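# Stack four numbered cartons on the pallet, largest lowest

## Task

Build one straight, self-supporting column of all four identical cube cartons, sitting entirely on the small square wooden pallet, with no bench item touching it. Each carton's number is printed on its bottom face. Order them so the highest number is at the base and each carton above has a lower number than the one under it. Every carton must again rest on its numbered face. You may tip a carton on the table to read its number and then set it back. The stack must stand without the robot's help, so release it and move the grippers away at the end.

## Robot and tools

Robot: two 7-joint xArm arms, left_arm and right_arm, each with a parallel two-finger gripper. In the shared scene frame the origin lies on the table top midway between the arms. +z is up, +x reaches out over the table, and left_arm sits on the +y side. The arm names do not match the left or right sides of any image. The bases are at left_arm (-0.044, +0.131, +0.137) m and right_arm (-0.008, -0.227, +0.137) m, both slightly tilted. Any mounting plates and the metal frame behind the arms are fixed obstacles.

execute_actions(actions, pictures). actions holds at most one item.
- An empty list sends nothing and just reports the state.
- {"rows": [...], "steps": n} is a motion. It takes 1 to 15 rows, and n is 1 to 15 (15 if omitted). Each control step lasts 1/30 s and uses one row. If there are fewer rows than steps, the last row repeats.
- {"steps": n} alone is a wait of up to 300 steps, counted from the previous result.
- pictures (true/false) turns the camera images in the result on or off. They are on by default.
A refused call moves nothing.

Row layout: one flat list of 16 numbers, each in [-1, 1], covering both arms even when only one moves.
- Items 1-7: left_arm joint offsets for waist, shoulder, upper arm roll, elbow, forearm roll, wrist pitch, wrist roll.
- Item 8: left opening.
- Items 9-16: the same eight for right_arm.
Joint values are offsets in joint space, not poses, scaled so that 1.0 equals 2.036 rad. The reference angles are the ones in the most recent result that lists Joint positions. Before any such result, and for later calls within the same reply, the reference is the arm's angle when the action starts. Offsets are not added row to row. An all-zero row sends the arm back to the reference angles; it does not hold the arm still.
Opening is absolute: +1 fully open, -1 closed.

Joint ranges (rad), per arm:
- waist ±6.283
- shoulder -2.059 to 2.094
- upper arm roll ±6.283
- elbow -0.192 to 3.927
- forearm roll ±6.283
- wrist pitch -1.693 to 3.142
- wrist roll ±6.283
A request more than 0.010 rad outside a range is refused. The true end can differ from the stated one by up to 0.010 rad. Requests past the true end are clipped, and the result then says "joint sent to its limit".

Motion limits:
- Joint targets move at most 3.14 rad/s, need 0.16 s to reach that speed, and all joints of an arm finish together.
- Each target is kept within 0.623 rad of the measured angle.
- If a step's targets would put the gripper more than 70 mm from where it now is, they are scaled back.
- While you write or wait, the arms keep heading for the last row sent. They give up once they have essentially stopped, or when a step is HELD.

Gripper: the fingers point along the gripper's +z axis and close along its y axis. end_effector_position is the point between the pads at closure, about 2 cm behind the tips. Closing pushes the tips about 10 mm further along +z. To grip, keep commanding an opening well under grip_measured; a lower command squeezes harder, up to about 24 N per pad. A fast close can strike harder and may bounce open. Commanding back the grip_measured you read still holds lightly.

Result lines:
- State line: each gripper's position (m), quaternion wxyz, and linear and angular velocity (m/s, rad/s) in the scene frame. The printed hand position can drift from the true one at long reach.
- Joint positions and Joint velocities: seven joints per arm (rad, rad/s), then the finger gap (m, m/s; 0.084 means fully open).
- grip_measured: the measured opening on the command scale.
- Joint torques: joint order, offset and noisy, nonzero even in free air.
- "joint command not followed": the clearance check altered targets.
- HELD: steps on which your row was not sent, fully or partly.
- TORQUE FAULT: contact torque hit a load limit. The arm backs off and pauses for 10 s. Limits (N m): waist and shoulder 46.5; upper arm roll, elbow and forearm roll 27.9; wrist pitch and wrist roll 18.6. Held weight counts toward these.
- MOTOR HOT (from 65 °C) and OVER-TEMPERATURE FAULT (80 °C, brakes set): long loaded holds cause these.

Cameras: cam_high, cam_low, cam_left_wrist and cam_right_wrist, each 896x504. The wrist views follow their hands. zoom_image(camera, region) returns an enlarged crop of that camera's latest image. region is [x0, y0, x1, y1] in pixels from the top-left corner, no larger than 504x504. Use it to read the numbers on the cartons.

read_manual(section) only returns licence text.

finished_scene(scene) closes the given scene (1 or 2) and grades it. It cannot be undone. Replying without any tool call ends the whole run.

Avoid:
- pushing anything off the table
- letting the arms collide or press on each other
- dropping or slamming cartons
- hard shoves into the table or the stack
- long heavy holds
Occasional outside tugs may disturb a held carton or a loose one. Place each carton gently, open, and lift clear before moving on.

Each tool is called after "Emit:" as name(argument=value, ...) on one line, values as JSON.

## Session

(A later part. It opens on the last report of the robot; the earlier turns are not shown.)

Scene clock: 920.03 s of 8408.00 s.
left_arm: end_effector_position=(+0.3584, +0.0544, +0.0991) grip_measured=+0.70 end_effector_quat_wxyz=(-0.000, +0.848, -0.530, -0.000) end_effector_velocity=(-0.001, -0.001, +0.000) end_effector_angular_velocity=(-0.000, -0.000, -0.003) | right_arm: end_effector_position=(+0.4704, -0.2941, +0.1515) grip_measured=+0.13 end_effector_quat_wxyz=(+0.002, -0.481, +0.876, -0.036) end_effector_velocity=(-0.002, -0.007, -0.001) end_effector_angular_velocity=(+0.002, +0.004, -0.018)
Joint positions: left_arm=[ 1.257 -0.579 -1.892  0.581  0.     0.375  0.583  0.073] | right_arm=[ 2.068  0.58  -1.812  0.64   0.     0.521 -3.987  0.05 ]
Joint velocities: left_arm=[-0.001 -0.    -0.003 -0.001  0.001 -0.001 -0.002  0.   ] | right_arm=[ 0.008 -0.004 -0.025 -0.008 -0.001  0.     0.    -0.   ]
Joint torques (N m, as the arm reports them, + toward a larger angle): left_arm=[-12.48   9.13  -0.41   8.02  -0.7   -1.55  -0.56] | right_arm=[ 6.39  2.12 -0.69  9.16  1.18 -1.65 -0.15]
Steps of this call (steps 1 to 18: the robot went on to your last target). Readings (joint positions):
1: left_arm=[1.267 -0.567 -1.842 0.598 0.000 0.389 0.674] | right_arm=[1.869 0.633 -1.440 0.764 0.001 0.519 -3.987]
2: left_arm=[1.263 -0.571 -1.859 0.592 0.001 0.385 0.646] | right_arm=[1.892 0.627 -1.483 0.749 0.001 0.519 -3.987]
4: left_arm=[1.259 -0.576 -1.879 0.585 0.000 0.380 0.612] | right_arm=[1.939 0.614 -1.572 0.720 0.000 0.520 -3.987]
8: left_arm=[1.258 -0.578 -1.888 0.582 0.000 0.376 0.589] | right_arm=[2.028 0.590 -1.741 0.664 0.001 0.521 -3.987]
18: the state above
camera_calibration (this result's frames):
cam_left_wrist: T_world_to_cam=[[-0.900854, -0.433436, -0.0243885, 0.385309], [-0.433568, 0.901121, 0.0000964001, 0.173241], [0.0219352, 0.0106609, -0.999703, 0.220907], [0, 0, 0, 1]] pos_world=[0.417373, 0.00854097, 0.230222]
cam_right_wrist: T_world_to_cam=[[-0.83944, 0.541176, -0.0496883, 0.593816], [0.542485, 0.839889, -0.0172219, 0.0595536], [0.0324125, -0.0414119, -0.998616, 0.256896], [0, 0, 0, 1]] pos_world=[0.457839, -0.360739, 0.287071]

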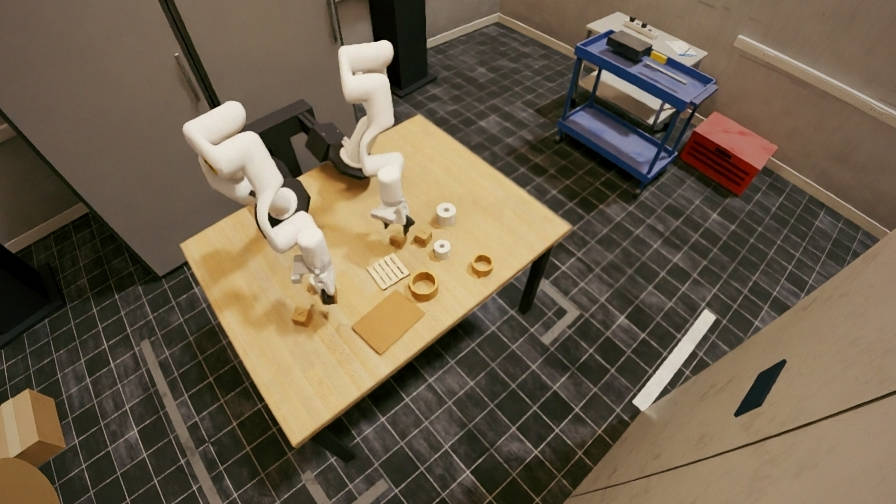

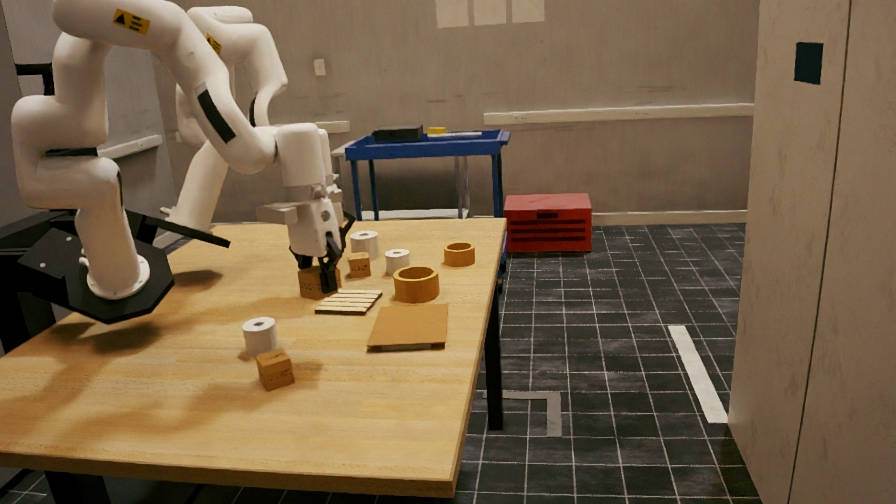

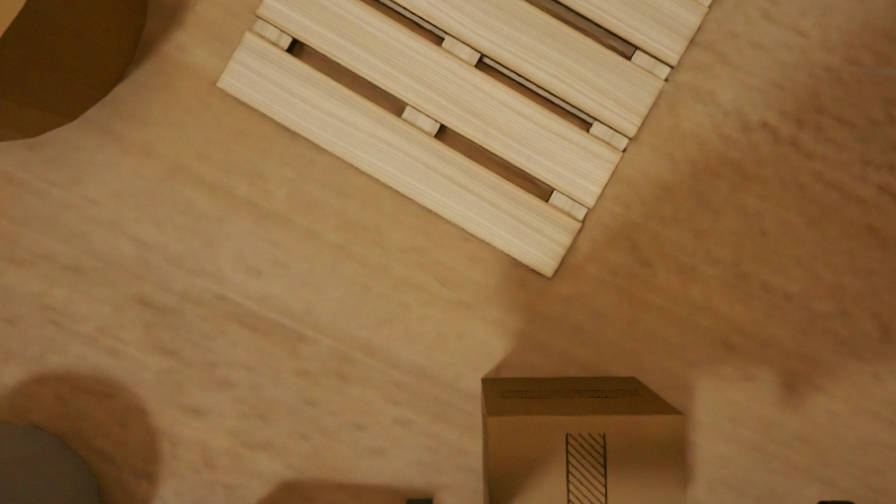

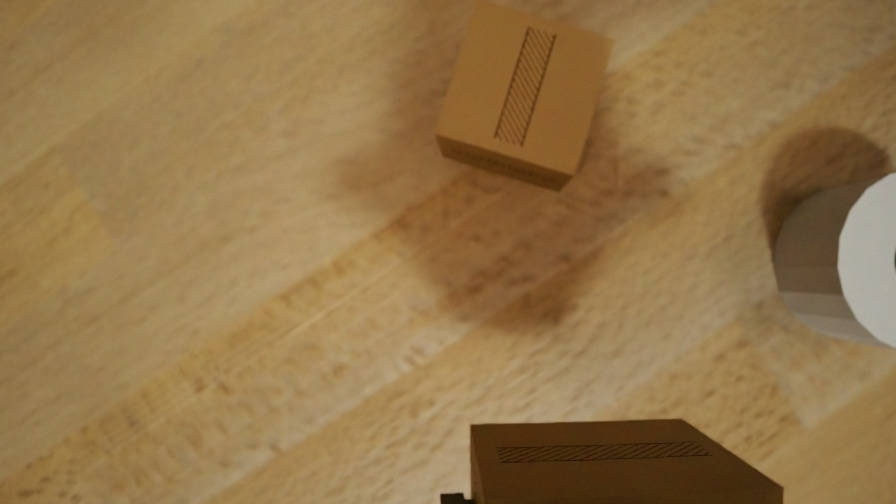

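Emit:
execute_actions(actions=[{"rows":[[0.04,-0.009,-0.033,0.002,0,-0.022,0,0.7,0,0,0,0,0,0,0,-0.4],[0.0815,-0.0191,-0.0674,0.0043,0,-0.0451,0,0.7,0,0,0,0,0,0,0,-0.4],[0.0815,-0.0191,-0.0674,0.0043,0,-0.0451,0,0.7,0,0,0,0,0,0,0,-0.4],[0.132,-0.036,-0.108,0.0105,0,-0.0735,0,0.7,0,0,0,0,0,0,0,-0.4],[0.132,-0.036,-0.108,0.0105,0,-0.0735,0,0.7,0,0,0,0,0,0,0,-0.4],[0.1798,-0.055,-0.1456,0.0183,0,-0.1007,0,0.7,0,0,0,0,0,0,0,-0.4],[0.1798,-0.055,-0.1456,0.0183,0,-0.1007,0,0.7,0,0,0,0,0,0,0,-0.4],[0.1798,-0.055,-0.1456,0.0183,0,-0.1007,0,0.7,0,0,0,0,0,0,0,-0.4],[0.1798,-0.055,-0.1456,0.0183,0,-0.1007,0,0.7,0,0,0,0,0,0,0,-0.4],[0.1798,-0.055,-0.1456,0.0183,0,-0.1007,0,0.7,0,0,0,0,0,0,0,-0.4],[0.1798,-0.055,-0.1456,0.0183,0,-0.1007,0,0.6,0,0,0,0,0,0,0,-0.4],[0.1798,-0.055,-0.1456,0.0183,0,-0.1007,0,0.5,0,0,0,0,0,0,0,-0.4],[0.1798,-0.055,-0.1456,0.0183,0,-0.1007,0,0.4,0,0,0,0,0,0,0,-0.4],[0.1798,-0.055,-0.1456,0.0183,0,-0.1007,0,0.3,0,0,0,0,0,0,0,-0.4],[0.1798,-0.055,-0.1456,0.0183,0,-0.1007,0,0.22,0,0,0,0,0,0,0,-0.4]]}], pictures=false)

Emit:
execute_actions(actions=[{"steps":9}], pictures=false)

Emit:
execute_actions(actions=[{"rows":[[0,0,0,0,0,0,0,0.1,0,0,0,0,0,0,0,-0.4],[0,0,0,0,0,0,0,0.0,0,0,0,0,0,0,0,-0.4],[0,0,0,0,0,0,0,-0.15,0,0,0,0,0,0,0,-0.4],[0,0,0,0,0,0,0,-0.3,0,0,0,0,0,0,0,-0.4],[0,0,0,0,0,0,0,-0.4,0,0,0,0,0,0,0,-0.4],[0,0,0,0,0,0,0,-0.4,0,0,0,0,0,0,0,-0.4],[0,0,0,0,0,0,0,-0.4,0,0,0,0,0,0,0,-0.4],[-0.025,0.01,0.02,-0.004,0,0.014,0,-0.4,0,0,0,0,0,0,0,-0.4],[-0.05,0.019,0.039,-0.008,0,0.028,0,-0.4,0,0,0,0,0,0,0,-0.4],[-0.075,0.028,0.059,-0.011,0,0.042,0,-0.4,0,0,0,0,0,0,0,-0.4],[-0.075,0.028,0.059,-0.011,0,0.042,0,-0.4,0,0,0,0,0,0,0,-0.4],[-0.075,0.028,0.059,-0.011,0,0.042,0,-0.4,0,0,0,0,0,0,0,-0.4],[-0.075,0.028,0.059,-0.011,0,0.042,0,-0.4,0,0,0,0,0,0,0,-0.4],[0.0286,-0.0467,-0.0658,0.2419,0,0.1973,0.2036,-0.4,0,0,0,0,0,0,0,-0.4]]}], pictures=false)

Emit:
execute_actions(actions=[{"steps":24}])

Scene clock: 948.03 s of 8408.00 s.
left_arm: end_effector_position=(+0.3581, +0.0556, +0.0321) grip_measured=+0.34 end_effector_quat_wxyz=(-0.001, +0.848, -0.530, -0.001) end_effector_velocity=(+0.007, -0.020, -0.017) end_effector_angular_velocity=(-0.040, -0.026, -0.018) | right_arm: end_effector_position=(+0.4704, -0.2941, +0.1515) grip_measured=+0.13 end_effector_quat_wxyz=(+0.002, -0.480, +0.876, -0.036) end_effector_velocity=(+0.000, -0.000, -0.000) end_effector_angular_velocity=(+0.001, +0.000, -0.003)
Joint positions: left_arm=[ 1.611 -0.687 -2.178  0.616  0.     0.178  0.583  0.059] | right_arm=[ 2.068  0.58  -1.812  0.64   0.     0.522 -3.987  0.05 ]
Joint velocities: left_arm=[ 0.118 -0.037 -0.116  0.037  0.001 -0.088  0.    -0.112] | right_arm=[-0.     0.    -0.001  0.     0.002  0.     0.    -0.   ]
Joint torques (N m, as the arm reports them, + toward a larger angle): left_arm=[-16.37  19.24  -0.15   6.29  -0.63  -1.43  -0.68] | right_arm=[ 5.93  2.25 -0.86  8.88  1.14 -1.51 -0.25]
Steps of this call (steps 1 to 15: the robot went on to your last target; steps 16 to 90: nothing new was sent; then 24.50 s passed at rest; steps 91 to 105: all 15 steps of this action). Readings (joint positions):
91: left_arm=[1.257 -0.579 -1.892 0.581 0.000 0.375 0.583] | right_arm=[2.069 0.579 -1.815 0.639 0.000 0.522 -3.987]
92: left_arm=[1.260 -0.580 -1.895 0.581 0.000 0.373 0.583] | right_arm=[2.069 0.579 -1.814 0.639 0.000 0.522 -3.987]
94: left_arm=[1.296 -0.588 -1.926 0.584 0.000 0.352 0.583] | right_arm=[2.068 0.580 -1.813 0.639 0.000 0.522 -3.987]
98: left_arm=[1.456 -0.634 -2.055 0.596 0.000 0.264 0.583] | right_arm=[2.068 0.580 -1.812 0.640 0.000 0.521 -3.987]
105: the state above

Scene clock: 948.33 s of 8408.00 s.
left_arm: end_effector_position=(+0.3582, +0.0545, +0.0303) grip_measured=+0.21 end_effector_quat_wxyz=(-0.000, +0.848, -0.530, -0.000) end_effector_velocity=(-0.001, +0.001, -0.002) end_effector_angular_velocity=(+0.002, +0.003, +0.001) | right_arm: end_effector_position=(+0.4704, -0.2941, +0.1515) grip_measured=+0.13 end_effector_quat_wxyz=(+0.002, -0.481, +0.876, -0.036) end_effector_velocity=(+0.000, -0.000, +0.000) end_effector_angular_velocity=(-0.000, -0.000, -0.000)
Joint positions: left_arm=[ 1.622 -0.69  -2.188  0.618  0.     0.171  0.583  0.053] | right_arm=[ 2.068  0.58  -1.812  0.64   0.     0.521 -3.987  0.05 ]
Joint velocities: left_arm=[ 0.007 -0.003 -0.005 -0.    -0.    -0.002 -0.    -0.   ] | right_arm=[ 0.     0.001 -0.    -0.     0.    -0.    -0.     0.   ]
Joint torques (N m, as the arm reports them, + toward a larger angle): left_arm=[-14.5   18.05  -0.54   6.26  -0.62  -1.59  -0.67] | right_arm=[ 6.43  1.78 -1.41  9.08  1.33 -1.87 -0.54]
Steps of this call (steps 1 to 9: the robot went on to your last target). Readings (joint positions):
1: left_arm=[1.615 -0.688 -2.181 0.617 0.000 0.175 0.583] | right_arm=[2.068 0.580 -1.812 0.640 0.000 0.522 -3.987]
2: left_arm=[1.617 -0.689 -2.184 0.617 0.000 0.174 0.583] | right_arm=[2.068 0.580 -1.812 0.640 0.000 0.522 -3.987]
4: left_arm=[1.619 -0.689 -2.186 0.618 0.000 0.172 0.583] | right_arm=[2.068 0.580 -1.812 0.640 0.000 0.521 -3.987]
8: left_arm=[1.621 -0.690 -2.188 0.618 0.000 0.171 0.583] | right_arm=[2.068 0.580 -1.812 0.640 0.000 0.521 -3.987]
9: the state above

Scene clock: 948.83 s of 8408.00 s.
left_arm: end_effector_position=(+0.3603, +0.0526, +0.0558) grip_measured=+0.13 end_effector_quat_wxyz=(-0.001, +0.846, -0.533, +0.001) end_effector_velocity=(+0.022, -0.037, +0.071) end_effector_angular_velocity=(+0.029, +0.048, -0.229) | right_arm: end_effector_position=(+0.4704, -0.2941, +0.1515) grip_measured=+0.13 end_effector_quat_wxyz=(+0.002, -0.481, +0.876, -0.036) end_effector_velocity=(+0.000, -0.000, +0.000) end_effector_angular_velocity=(-0.000, -0.000, +0.000)
Joint positions: left_arm=[ 1.5   -0.645 -2.094  0.604  0.     0.241  0.586  0.05 ] | right_arm=[ 2.068  0.58  -1.812  0.64   0.     0.521 -3.987  0.05 ]
Joint velocities: left_arm=[-0.27   0.073  0.166  0.132 -0.     0.364  0.177  0.   ] | right_arm=[-0.    -0.    -0.     0.    -0.001  0.    -0.    -0.   ]
Joint torques (N m, as the arm reports them, + toward a larger angle): left_arm=[-3.47  8.13 -1.36  8.58 -0.53 -1.41 -0.03] | right_arm=[ 5.73  2.24 -1.34  8.86  1.51 -2.    0.08]
Steps of this call (steps 1 to 15: all 15 steps of this action). Readings (joint positions):
1: left_arm=[1.622 -0.690 -2.188 0.618 0.000 0.171 0.583] | right_arm=[2.068 0.580 -1.812 0.640 0.000 0.521 -3.987]
2: left_arm=[1.622 -0.690 -2.188 0.618 0.000 0.171 0.583] | right_arm=[2.068 0.580 -1.812 0.640 0.000 0.521 -3.987]
4: left_arm=[1.622 -0.690 -2.188 0.618 0.000 0.171 0.583] | right_arm=[2.068 0.580 -1.812 0.640 0.000 0.521 -3.987]
8: left_arm=[1.622 -0.690 -2.188 0.618 0.000 0.171 0.583] | right_arm=[2.068 0.580 -1.812 0.640 0.000 0.521 -3.987]
15: the state above

Scene clock: 949.63 s of 8408.00 s.
left_arm: end_effector_position=(+0.4463, -0.0596, +0.0916) grip_measured=+0.13 end_effector_quat_wxyz=(+0.000, -0.684, +0.729, +0.001) end_effector_velocity=(+0.002, -0.007, +0.003) end_effector_angular_velocity=(-0.007, -0.005, -0.015) | right_arm: end_effector_position=(+0.4704, -0.2941, +0.1515) grip_measured=+0.13 end_effector_quat_wxyz=(+0.002, -0.481, +0.876, -0.036) end_effector_velocity=(+0.001, +0.001, +0.000) end_effector_angular_velocity=(-0.001, -0.002, +0.002)
Joint positions: left_arm=[ 1.68  -0.785 -2.321  1.109  0.     0.572  0.997  0.05 ] | right_arm=[ 2.068  0.58  -1.812  0.64   0.     0.521 -3.987  0.05 ]
Joint velocities: left_arm=[ 0.001 -0.002 -0.008  0.015  0.001  0.005  0.008  0.   ] | right_arm=[-0.     0.001  0.002  0.002  0.     0.    -0.    -0.   ]
Joint torques (N m, as the arm reports them, + toward a larger angle): left_arm=[-18.69  26.98  -0.61   9.82  -0.76  -1.62  -0.62] | right_arm=[ 7.02  1.87 -1.33  9.75  1.24 -1.83 -0.27]
Steps of this call (steps 1 to 24: the robot went on to your last target). Readings (joint positions):
1: left_arm=[1.497 -0.645 -2.093 0.614 0.000 0.255 0.597] | right_arm=[2.068 0.580 -1.812 0.640 0.000 0.521 -3.987]
2: left_arm=[1.504 -0.652 -2.102 0.636 0.000 0.276 0.618] | right_arm=[2.068 0.580 -1.812 0.640 0.000 0.521 -3.987]
4: left_arm=[1.537 -0.676 -2.140 0.718 0.000 0.327 0.683] | right_arm=[2.068 0.580 -1.812 0.640 0.000 0.521 -3.987]
8: left_arm=[1.597 -0.722 -2.218 0.886 0.000 0.428 0.814] | right_arm=[2.068 0.580 -1.812 0.640 0.000 0.521 -3.987]
24: the state above
camera_calibration (this result's frames):
cam_left_wrist: T_world_to_cam=[[-0.997393, 0.0681185, -0.0238102, 0.487832], [0.0681172, 0.997677, 0.00086624, 0.095882], [0.0238139, -0.000757903, -0.999716, 0.211132], [0, 0, 0, 1]] pos_world=[0.475001, -0.12873, 0.222605]
cam_right_wrist: T_world_to_cam=[[-0.839438, 0.54118, -0.0496868, 0.593816], [0.542489, 0.839887, -0.0172226, 0.059553], [0.0324107, -0.0414119, -0.998616, 0.256896], [0, 0, 0, 1]] pos_world=[0.457839, -0.360741, 0.287071]

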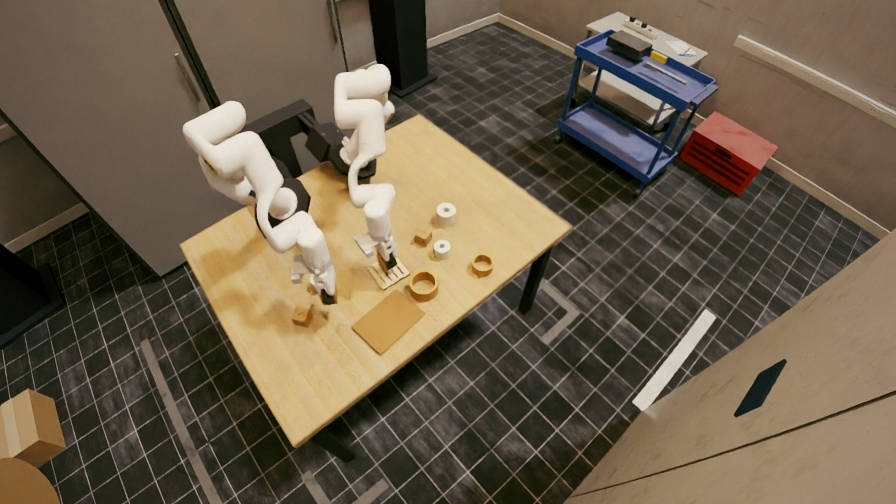

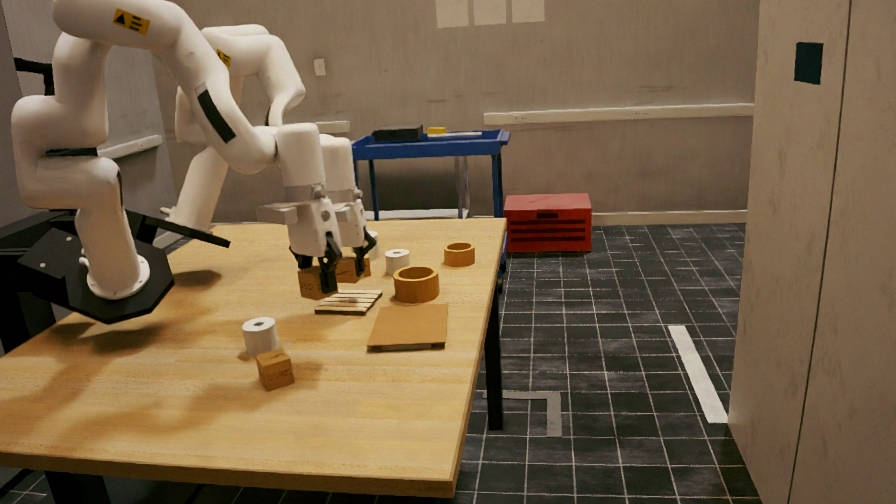

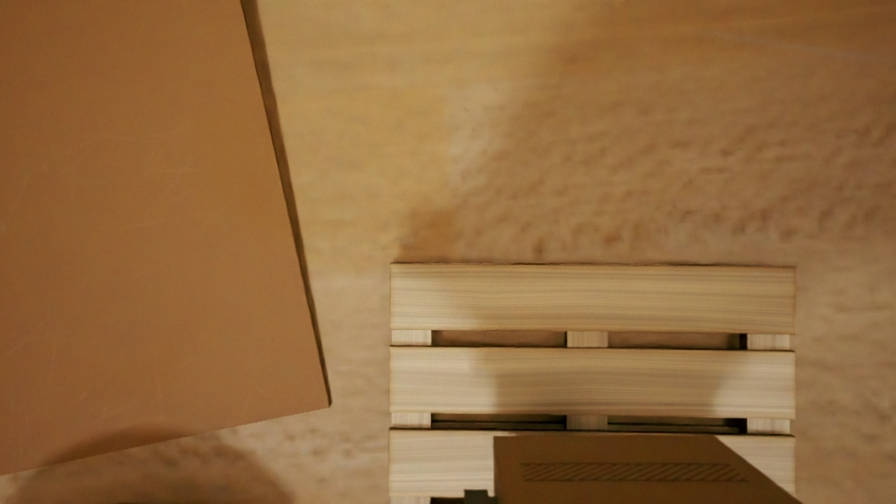

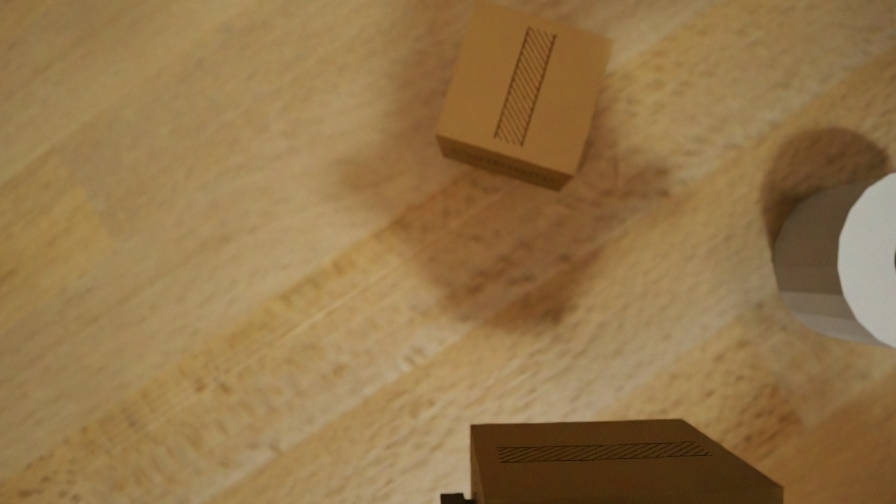

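Emit:
execute_actions(actions=[{"rows":[[0.012,-0.0085,-0.0085,0.002,0,-0.0105,0,-0.4,0,0,0,0,0,0,0,-0.4],[0.024,-0.017,-0.017,0.0037,0,-0.021,0,-0.4,0,0,0,0,0,0,0,-0.4],[0.034,-0.0245,-0.0237,0.0055,0,-0.0295,0,-0.4,0,0,0,0,0,0,0,-0.4],[0.042,-0.0305,-0.029,0.0073,0,-0.0362,0,-0.4,0,0,0,0,0,0,0,-0.4],[0.048,-0.0352,-0.033,0.0088,0,-0.0412,0,-0.4,0,0,0,0,0,0,0,-0.4],[0.052,-0.0383,-0.0357,0.0098,0,-0.0445,0,-0.4,0,0,0,0,0,0,0,-0.4],[0.055,-0.0407,-0.0377,0.0105,0,-0.047,0,-0.4,0,0,0,0,0,0,0,-0.4],[0.057,-0.0423,-0.039,0.011,0,-0.0486,0,-0.4,0,0,0,0,0,0,0,-0.4],[0.0584,-0.0434,-0.0399,0.0114,0,-0.0498,0,-0.4,0,0,0,0,0,0,0,-0.4]]}], pictures=false)

Emit:
execute_actions(actions=[{"steps":8}], pictures=false)

Emit:
execute_actions(actions=[{"rows":[[0,0,0,0,0,0,0,-0.1,0,0,0,0,0,0,0,-0.4],[0,0,0,0,0,0,0,0.15,0,0,0,0,0,0,0,-0.4],[0,0,0,0,0,0,0,0.35,0,0,0,0,0,0,0,-0.4],[0,0,0,0,0,0,0,0.55,0,0,0,0,0,0,0,-0.4],[0,0,0,0,0,0,0,0.7,0,0,0,0,0,0,0,-0.4],[0,0,0,0,0,0,0,0.7,0,0,0,0,0,0,0,-0.4],[-0.03,0.023,0.02,-0.0065,0,0.025,0,0.7,0,0,0,0,0,0,0,-0.4],[-0.0577,0.0429,0.0392,-0.0105,0,0.0497,0,0.7,0,0,0,0,0,0,0,-0.4]]}], pictures=false)

Emit:
execute_actions(actions=[{"steps":4}])

Emit:
execute_actions(actions=[{"rows":[[-0.1,0.065,0.16,-0.115,0,-0.033,-0.02,0.7,0,0,0,0,0,0,0,-0.4],[-0.1,0.065,0.16,-0.115,0,-0.033,-0.02,0.7,0,0,0,0,0,0,0,-0.4],[-0.1,0.065,0.16,-0.115,0,-0.033,-0.02,0.7,-0.0775,0.0152,0.1888,0.0743,0,0.0296,0,-0.4],[-0.1,0.065,0.16,-0.115,0,-0.033,-0.02,0.7,-0.0775,0.0152,0.1888,0.0743,0,0.0296,0,-0.4],[-0.1906,0.1245,0.3134,-0.2289,0,-0.0692,-0.0403,0.7,-0.0775,0.0152,0.1888,0.0743,0,0.0296,0,-0.4],[-0.1906,0.1245,0.3134,-0.2289,0,-0.0692,-0.0403,0.7,-0.0775,0.0152,0.1888,0.0743,0,0.0296,0,-0.4],[-0.1906,0.1245,0.3134,-0.2289,0,-0.0692,-0.0403,0.7,-0.0775,0.0152,0.1888,0.0743,0,0.0296,0,-0.4],[-0.1906,0.1245,0.3134,-0.2289,0,-0.0692,-0.0403,0.7,-0.0775,0.0152,0.1888,0.0743,0,0.0296,0,-0.4],[-0.1906,0.1245,0.3134,-0.2289,0,-0.0692,-0.0403,0.7,-0.0775,0.0152,0.1888,0.0743,0,0.0296,0,-0.4],[-0.1906,0.1245,0.3134,-0.2289,0,-0.0692,-0.0403,0.7,-0.1549,0.0304,0.3775,0.1485,0,0.0592,0,-0.4]]}], pictures=false)

Emit:
execute_actions(actions=[{"steps":24}])

Scene clock: 992.43 s of 8408.00 s.
left_arm: end_effector_position=(+0.4463, -0.0600, +0.0430) grip_measured=+0.13 end_effector_quat_wxyz=(+0.000, -0.684, +0.729, +0.001) end_effector_velocity=(+0.005, -0.011, -0.006) end_effector_angular_velocity=(-0.023, -0.018, -0.007) | right_arm: end_effector_position=(+0.4704, -0.2941, +0.1515) grip_measured=+0.13 end_effector_quat_wxyz=(+0.002, -0.481, +0.876, -0.036) end_effector_velocity=(-0.001, +0.000, -0.000) end_effector_angular_velocity=(-0.001, +0.001, +0.001)
Joint positions: left_arm=[ 1.795 -0.871 -2.4    1.131  0.     0.473  0.997  0.05 ] | right_arm=[ 2.068  0.58  -1.812  0.64   0.     0.521 -3.987  0.05 ]
Joint velocities: left_arm=[ 0.029 -0.02  -0.028  0.021  0.001 -0.037  0.     0.   ] | right_arm=[-0.     0.     0.001 -0.001 -0.     0.    -0.     0.   ]
Joint torques (N m, as the arm reports them, + toward a larger angle): left_arm=[-19.66  30.91  -0.42   8.65  -0.58  -1.42  -0.57] | right_arm=[ 6.49  1.63 -0.91  9.22  1.42 -1.37 -0.21]
Steps of this call (steps 1 to 30: the robot went on to your last target; steps 31 to 100: nothing new was sent; then 38.97 s passed at rest; steps 101 to 115: all 15 steps of this action). Readings (joint positions):
101: left_arm=[1.680 -0.785 -2.322 1.110 0.000 0.572 0.998] | right_arm=[2.068 0.580 -1.812 0.640 0.000 0.521 -3.987]
102: left_arm=[1.682 -0.787 -2.323 1.111 0.000 0.570 0.997] | right_arm=[2.068 0.580 -1.812 0.640 0.000 0.521 -3.987]
104: left_arm=[1.699 -0.798 -2.336 1.115 0.000 0.554 0.997] | right_arm=[2.068 0.580 -1.812 0.640 0.000 0.521 -3.987]
108: left_arm=[1.757 -0.842 -2.374 1.121 0.000 0.507 0.997] | right_arm=[2.068 0.580 -1.812 0.640 0.000 0.521 -3.987]
115: the state above

Scene clock: 992.70 s of 8408.00 s.
left_arm: end_effector_position=(+0.4468, -0.0607, +0.0426) grip_measured=+0.13 end_effector_quat_wxyz=(-0.000, -0.684, +0.729, -0.000) end_effector_velocity=(+0.000, +0.000, -0.000) end_effector_angular_velocity=(-0.000, +0.000, +0.000) | right_arm: end_effector_position=(+0.4704, -0.2941, +0.1515) grip_measured=+0.13 end_effector_quat_wxyz=(+0.002, -0.481, +0.876, -0.036) end_effector_velocity=(-0.000, +0.000, +0.000) end_effector_angular_velocity=(-0.001, -0.000, +0.003)
Joint positions: left_arm=[ 1.797 -0.872 -2.402  1.133  0.     0.471  0.997  0.05 ] | right_arm=[ 2.068  0.58  -1.812  0.64   0.     0.521 -3.987  0.05 ]
Joint velocities: left_arm=[ 0.002 -0.    -0.001  0.     0.    -0.001  0.     0.   ] | right_arm=[ 0.002 -0.    -0.    -0.001 -0.002 -0.     0.    -0.   ]
Joint torques (N m, as the arm reports them, + toward a larger angle): left_arm=[-16.9   26.49  -0.73   8.08  -0.8   -1.87  -0.53] | right_arm=[ 6.27  2.23 -1.3   9.01  1.23 -1.68 -0.26]
Steps of this call (steps 1 to 8: the robot went on to your last target). Readings (joint positions):
1: left_arm=[1.796 -0.872 -2.401 1.132 0.000 0.472 0.997] | right_arm=[2.068 0.580 -1.812 0.640 0.000 0.521 -3.987]
2: left_arm=[1.797 -0.872 -2.401 1.132 0.000 0.472 0.997] | right_arm=[2.068 0.580 -1.812 0.640 0.000 0.521 -3.987]
4: left_arm=[1.797 -0.872 -2.401 1.132 0.000 0.471 0.997] | right_arm=[2.068 0.580 -1.812 0.640 0.000 0.521 -3.987]
8: the state above

Scene clock: 993.20 s of 8408.00 s.
left_arm: end_effector_position=(+0.4492, -0.0640, +0.0905) grip_measured=+0.70 end_effector_quat_wxyz=(+0.000, -0.683, +0.730, -0.005) end_effector_velocity=(-0.025, +0.017, +0.038) end_effector_angular_velocity=(+0.043, +0.058, -0.003) | right_arm: end_effector_position=(+0.4704, -0.2941, +0.1515) grip_measured=+0.13 end_effector_quat_wxyz=(+0.002, -0.481, +0.876, -0.036) end_effector_velocity=(-0.000, -0.000, +0.000) end_effector_angular_velocity=(-0.001, -0.000, -0.000)
Joint positions: left_arm=[ 1.69  -0.791 -2.331  1.118  0.     0.56   0.997  0.073] | right_arm=[ 2.068  0.58  -1.812  0.64   0.     0.521 -3.987  0.05 ]
Joint velocities: left_arm=[-0.136  0.09   0.093 -0.063 -0.     0.141  0.     0.   ] | right_arm=[ 0.     0.001 -0.    -0.    -0.    -0.    -0.    -0.   ]
Joint torques (N m, as the arm reports them, + toward a larger angle): left_arm=[-13.4   22.39  -0.01   7.9   -0.68  -1.62  -0.53] | right_arm=[ 6.38  1.89 -1.02  8.89  1.17 -1.61  0.1 ]
Steps of this call (steps 1 to 15: all 15 steps of this action). Readings (joint positions):
1: left_arm=[1.798 -0.872 -2.402 1.133 0.000 0.471 0.997] | right_arm=[2.068 0.580 -1.812 0.640 0.000 0.521 -3.987]
2: left_arm=[1.798 -0.872 -2.402 1.133 0.000 0.471 0.997] | right_arm=[2.068 0.580 -1.812 0.640 0.000 0.521 -3.987]
4: left_arm=[1.798 -0.872 -2.402 1.133 0.000 0.471 0.997] | right_arm=[2.068 0.580 -1.812 0.640 0.000 0.521 -3.987]
8: left_arm=[1.795 -0.871 -2.400 1.131 0.000 0.474 0.997] | right_arm=[2.068 0.580 -1.812 0.640 0.000 0.521 -3.987]
15: the state above

Scene clock: 993.33 s of 8408.00 s.
left_arm: end_effector_position=(+0.4468, -0.0603, +0.0909) grip_measured=+0.70 end_effector_quat_wxyz=(+0.000, -0.684, +0.729, +0.000) end_effector_velocity=(-0.004, +0.014, +0.001) end_effector_angular_velocity=(+0.024, +0.020, +0.015) | right_arm: end_effector_position=(+0.4704, -0.2941, +0.1515) grip_measured=+0.13 end_effector_quat_wxyz=(+0.002, -0.481, +0.876, -0.036) end_effector_velocity=(+0.000, +0.000, +0.000) end_effector_angular_velocity=(-0.000, -0.001, +0.001)
Joint positions: left_arm=[ 1.683 -0.787 -2.324  1.111  0.     0.57   0.997  0.073] | right_arm=[ 2.068  0.58  -1.812  0.64   0.     0.521 -3.987  0.05 ]
Joint velocities: left_arm=[-0.017  0.012  0.028 -0.016 -0.001  0.031 -0.     0.   ] | right_arm=[ 0.  0. -0.  0. -0. -0.  0. -0.]
Joint torques (N m, as the arm reports them, + toward a larger angle): left_arm=[-19.11  27.23  -0.95   9.95  -0.73  -1.5   -0.69] | right_arm=[ 5.89  2.75 -1.27  9.    1.17 -1.75 -0.05]
Steps of this call (steps 1 to 4: the robot went on to your last target). Readings (joint positions):
1: left_arm=[1.687 -0.789 -2.329 1.115 0.000 0.564 0.997] | right_arm=[2.068 0.580 -1.812 0.640 0.000 0.521 -3.987]
2: left_arm=[1.685 -0.788 -2.326 1.113 0.000 0.567 0.997] | right_arm=[2.068 0.580 -1.812 0.640 0.000 0.521 -3.987]
4: the state above
camera_calibration (this result's frames):
cam_left_wrist: T_world_to_cam=[[-0.997356, 0.0684132, -0.0245145, 0.488347], [0.0684374, 0.997655, -0.000147532, 0.0964755], [0.0244469, -0.00182485, -0.999699, 0.210074], [0, 0, 0, 1]] pos_world=[0.475318, -0.129275, 0.221996]
cam_right_wrist: T_world_to_cam=[[-0.839438, 0.54118, -0.0496866, 0.593816], [0.542489, 0.839886, -0.017223, 0.0595532], [0.0324103, -0.041412, -0.998616, 0.256896], [0, 0, 0, 1]] pos_world=[0.457839, -0.360741, 0.287071]

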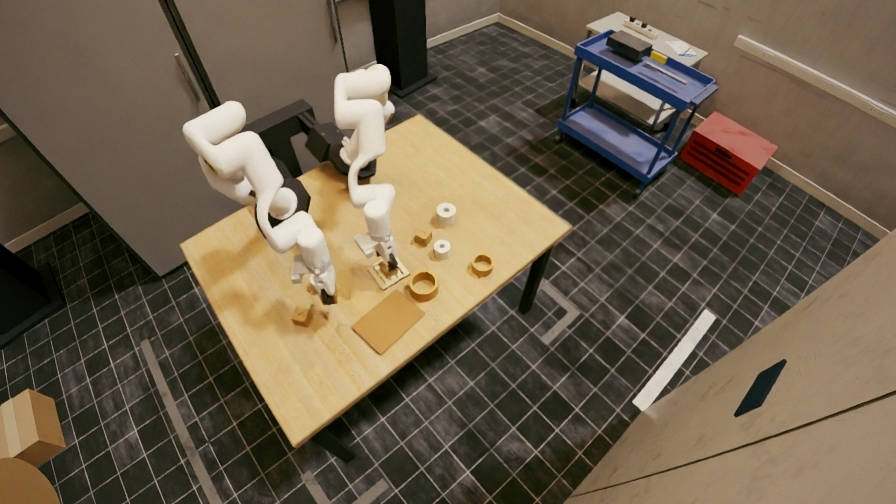

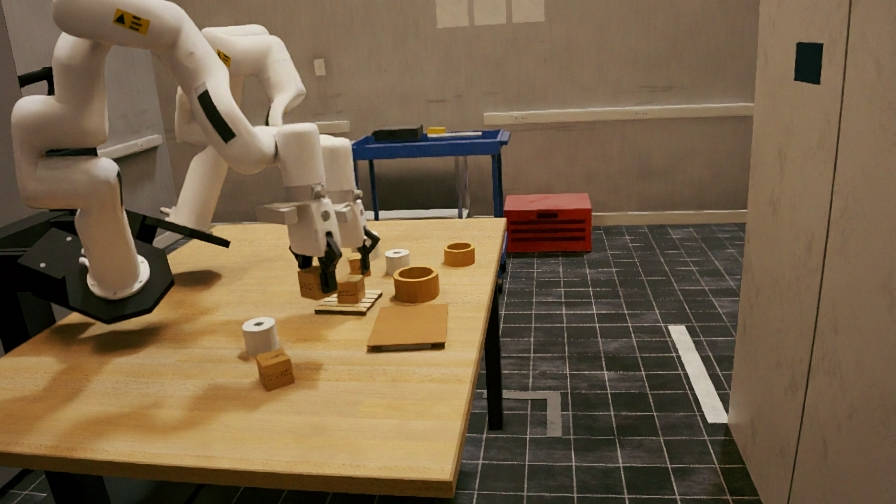

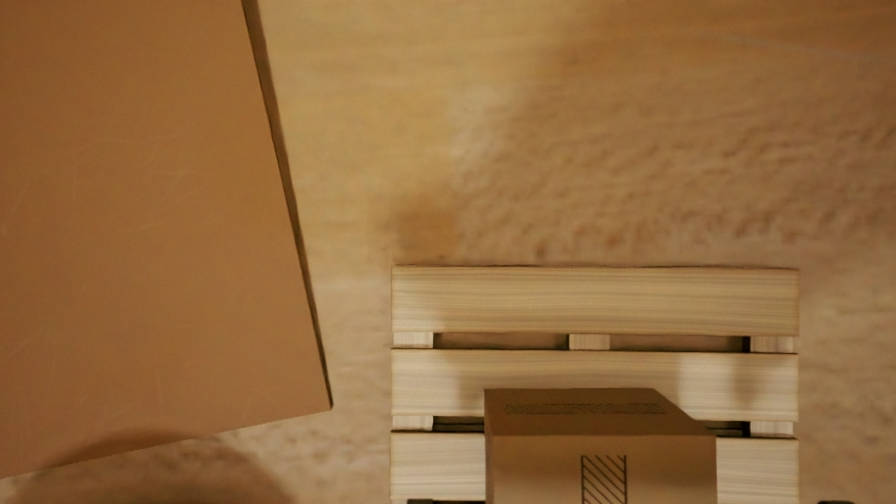

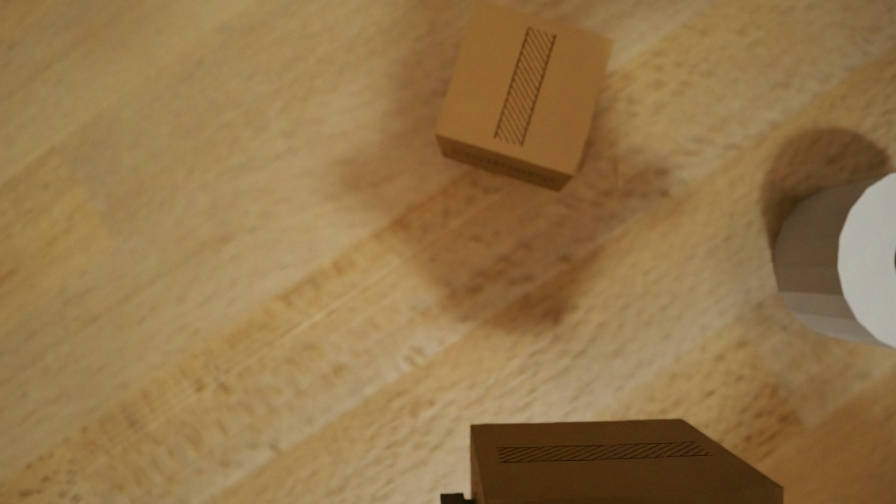

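Scene clock: 993.83 s of 8408.00 s.
left_arm: end_effector_position=(+0.4417, +0.0888, +0.1147) grip_measured=+0.70 end_effector_quat_wxyz=(-0.020, +0.786, -0.617, +0.004) end_effector_velocity=(-0.132, +0.338, -0.005) end_effector_angular_velocity=(-0.114, +0.103, +0.822) | right_arm: end_effector_position=(+0.4789, -0.1732, +0.1527) grip_measured=+0.13 end_effector_quat_wxyz=(+0.001, -0.592, +0.805, -0.033) end_effector_velocity=(-0.041, +0.365, -0.011) end_effector_angular_velocity=(+0.066, +0.092, +0.736)
Joint positions: left_arm=[ 1.407 -0.606 -1.87   0.781  0.     0.47   0.939  0.073] | right_arm=[ 1.905  0.612 -1.414  0.797  0.     0.583 -3.987  0.05 ]
Joint velocities: left_arm=[-0.709  0.467  1.182 -0.867 -0.001 -0.261 -0.152  0.   ] | right_arm=[-0.458  0.09   1.116  0.438 -0.002  0.174 -0.    -0.   ]
Joint torques (N m, as the arm reports them, + toward a larger angle): left_arm=[-15.39  10.76  -0.07   8.58  -0.7   -1.48  -0.85] | right_arm=[ 8.52 -4.07 -1.77  9.12  1.74 -1.75 -0.17]
Steps of this call (steps 1 to 15: all 15 steps of this action). Readings (joint positions):
1: left_arm=[1.682 -0.786 -2.323 1.110 0.000 0.571 0.997] | right_arm=[2.068 0.580 -1.812 0.640 0.000 0.521 -3.987]
2: left_arm=[1.680 -0.785 -2.320 1.108 0.000 0.570 0.996] | right_arm=[2.068 0.580 -1.812 0.640 0.000 0.521 -3.987]
4: left_arm=[1.654 -0.771 -2.284 1.081 0.000 0.560 0.991] | right_arm=[2.066 0.580 -1.809 0.641 0.000 0.522 -3.987]
8: left_arm=[1.565 -0.710 -2.131 0.974 0.000 0.529 0.973] | right_arm=[2.015 0.589 -1.689 0.690 0.001 0.541 -3.987]
15: the state above

Scene clock: 994.63 s of 8408.00 s.
left_arm: end_effector_position=(+0.4137, +0.1352, +0.1093) grip_measured=+0.70 end_effector_quat_wxyz=(-0.001, +0.824, -0.567, -0.000) end_effector_velocity=(-0.000, +0.000, -0.000) end_effector_angular_velocity=(+0.000, +0.001, -0.000) | right_arm: end_effector_position=(+0.4452, -0.0496, +0.1494) grip_measured=+0.13 end_effector_quat_wxyz=(+0.001, +0.684, -0.730, +0.000) end_effector_velocity=(-0.001, +0.002, +0.000) end_effector_angular_velocity=(+0.002, +0.001, +0.002)
Joint positions: left_arm=[ 1.295 -0.534 -1.686  0.645  0.     0.429  0.915  0.073] | right_arm=[ 1.752  0.641 -1.044  0.942  0.     0.642 -3.987  0.05 ]
Joint velocities: left_arm=[-0.     0.     0.001 -0.001  0.001  0.    -0.    -0.   ] | right_arm=[-0.     0.001  0.004  0.001  0.002  0.    -0.     0.   ]
Joint torques (N m, as the arm reports them, + toward a larger angle): left_arm=[-13.06   4.35  -0.46   8.5   -0.79  -1.41  -0.56] | right_arm=[  9.61 -10.34  -0.1    9.81   1.38  -1.55  -0.11]
Steps of this call (steps 1 to 24: the robot went on to your last target). Readings (joint positions):
1: left_arm=[1.383 -0.591 -1.830 0.752 0.000 0.461 0.934] | right_arm=[1.890 0.615 -1.377 0.811 0.000 0.589 -3.987]
2: left_arm=[1.360 -0.576 -1.793 0.724 0.000 0.453 0.929] | right_arm=[1.875 0.618 -1.341 0.826 0.000 0.595 -3.987]
4: left_arm=[1.327 -0.553 -1.735 0.681 0.000 0.441 0.921] | right_arm=[1.846 0.624 -1.268 0.854 0.000 0.606 -3.987]
8: left_arm=[1.302 -0.538 -1.698 0.653 0.000 0.432 0.916] | right_arm=[1.789 0.635 -1.130 0.908 0.000 0.628 -3.987]
24: the state above
camera_calibration (this result's frames):
cam_left_wrist: T_world_to_cam=[[-0.935556, -0.352199, -0.0262968, 0.473938], [-0.35235, 0.935867, 0.0012035, 0.0859986], [0.0241865, 0.0103916, -0.999653, 0.228112], [0, 0, 0, 1]] pos_world=[0.46818, 0.0840667, 0.240393]
cam_right_wrist: T_world_to_cam=[[-0.997395, 0.0704074, 0.0156763, 0.477465], [0.0706021, 0.997429, 0.0122376, 0.0813222], [-0.0147744, 0.0133125, -0.999802, 0.289587], [0, 0, 0, 1]] pos_world=[0.474758, -0.118585, 0.28105]

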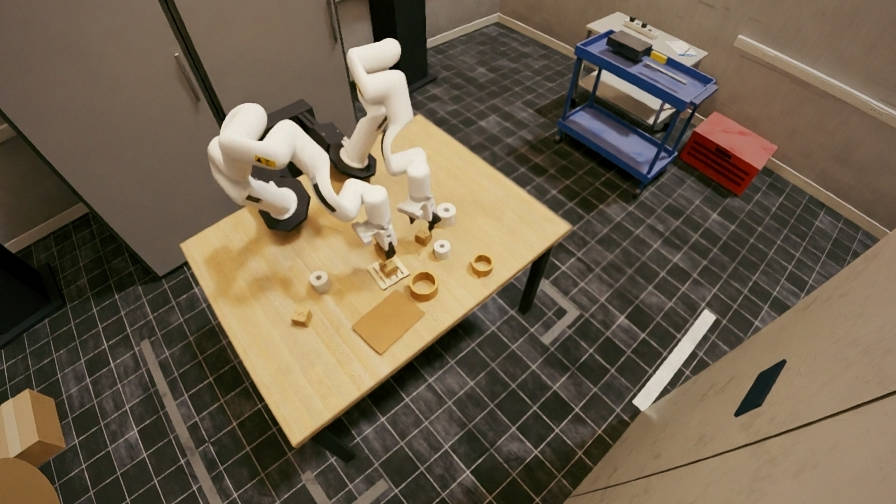

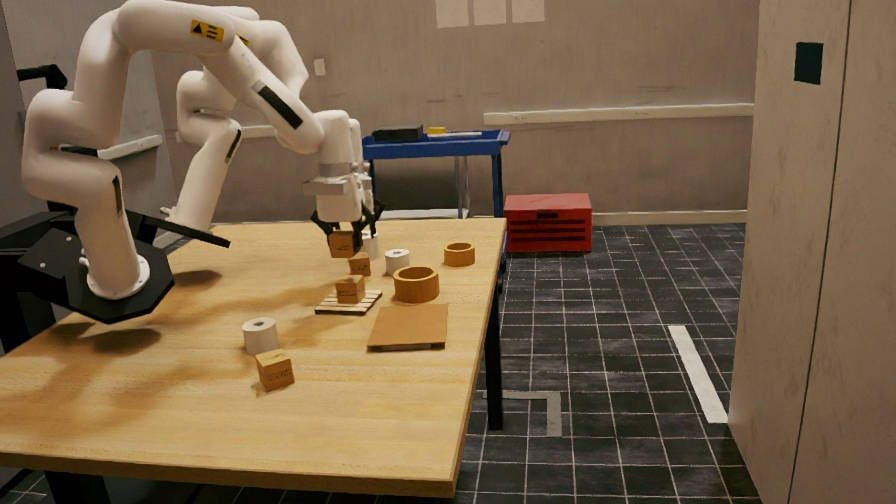

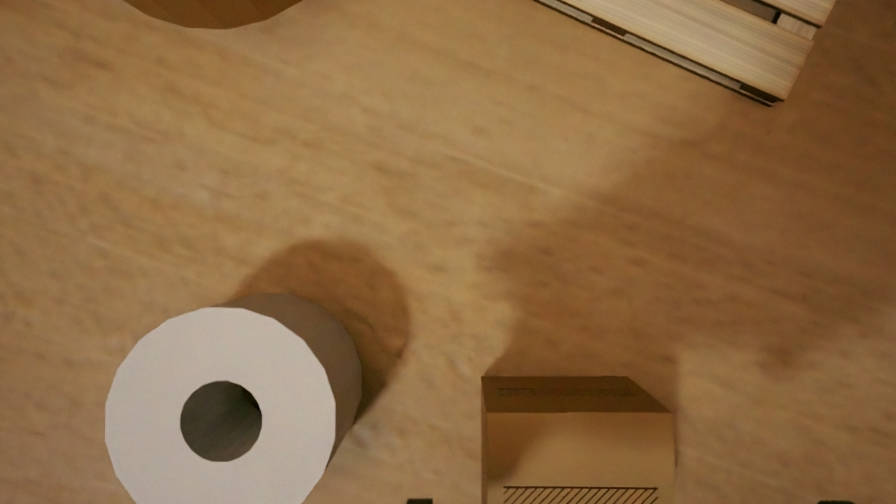

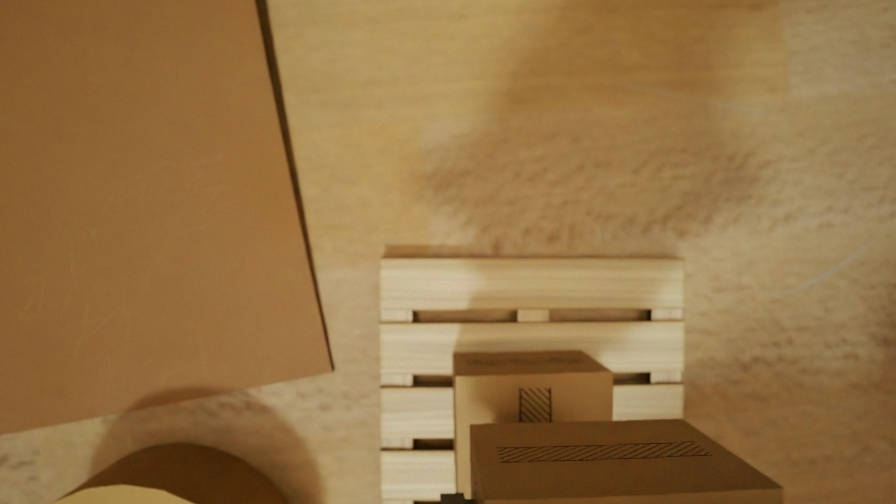

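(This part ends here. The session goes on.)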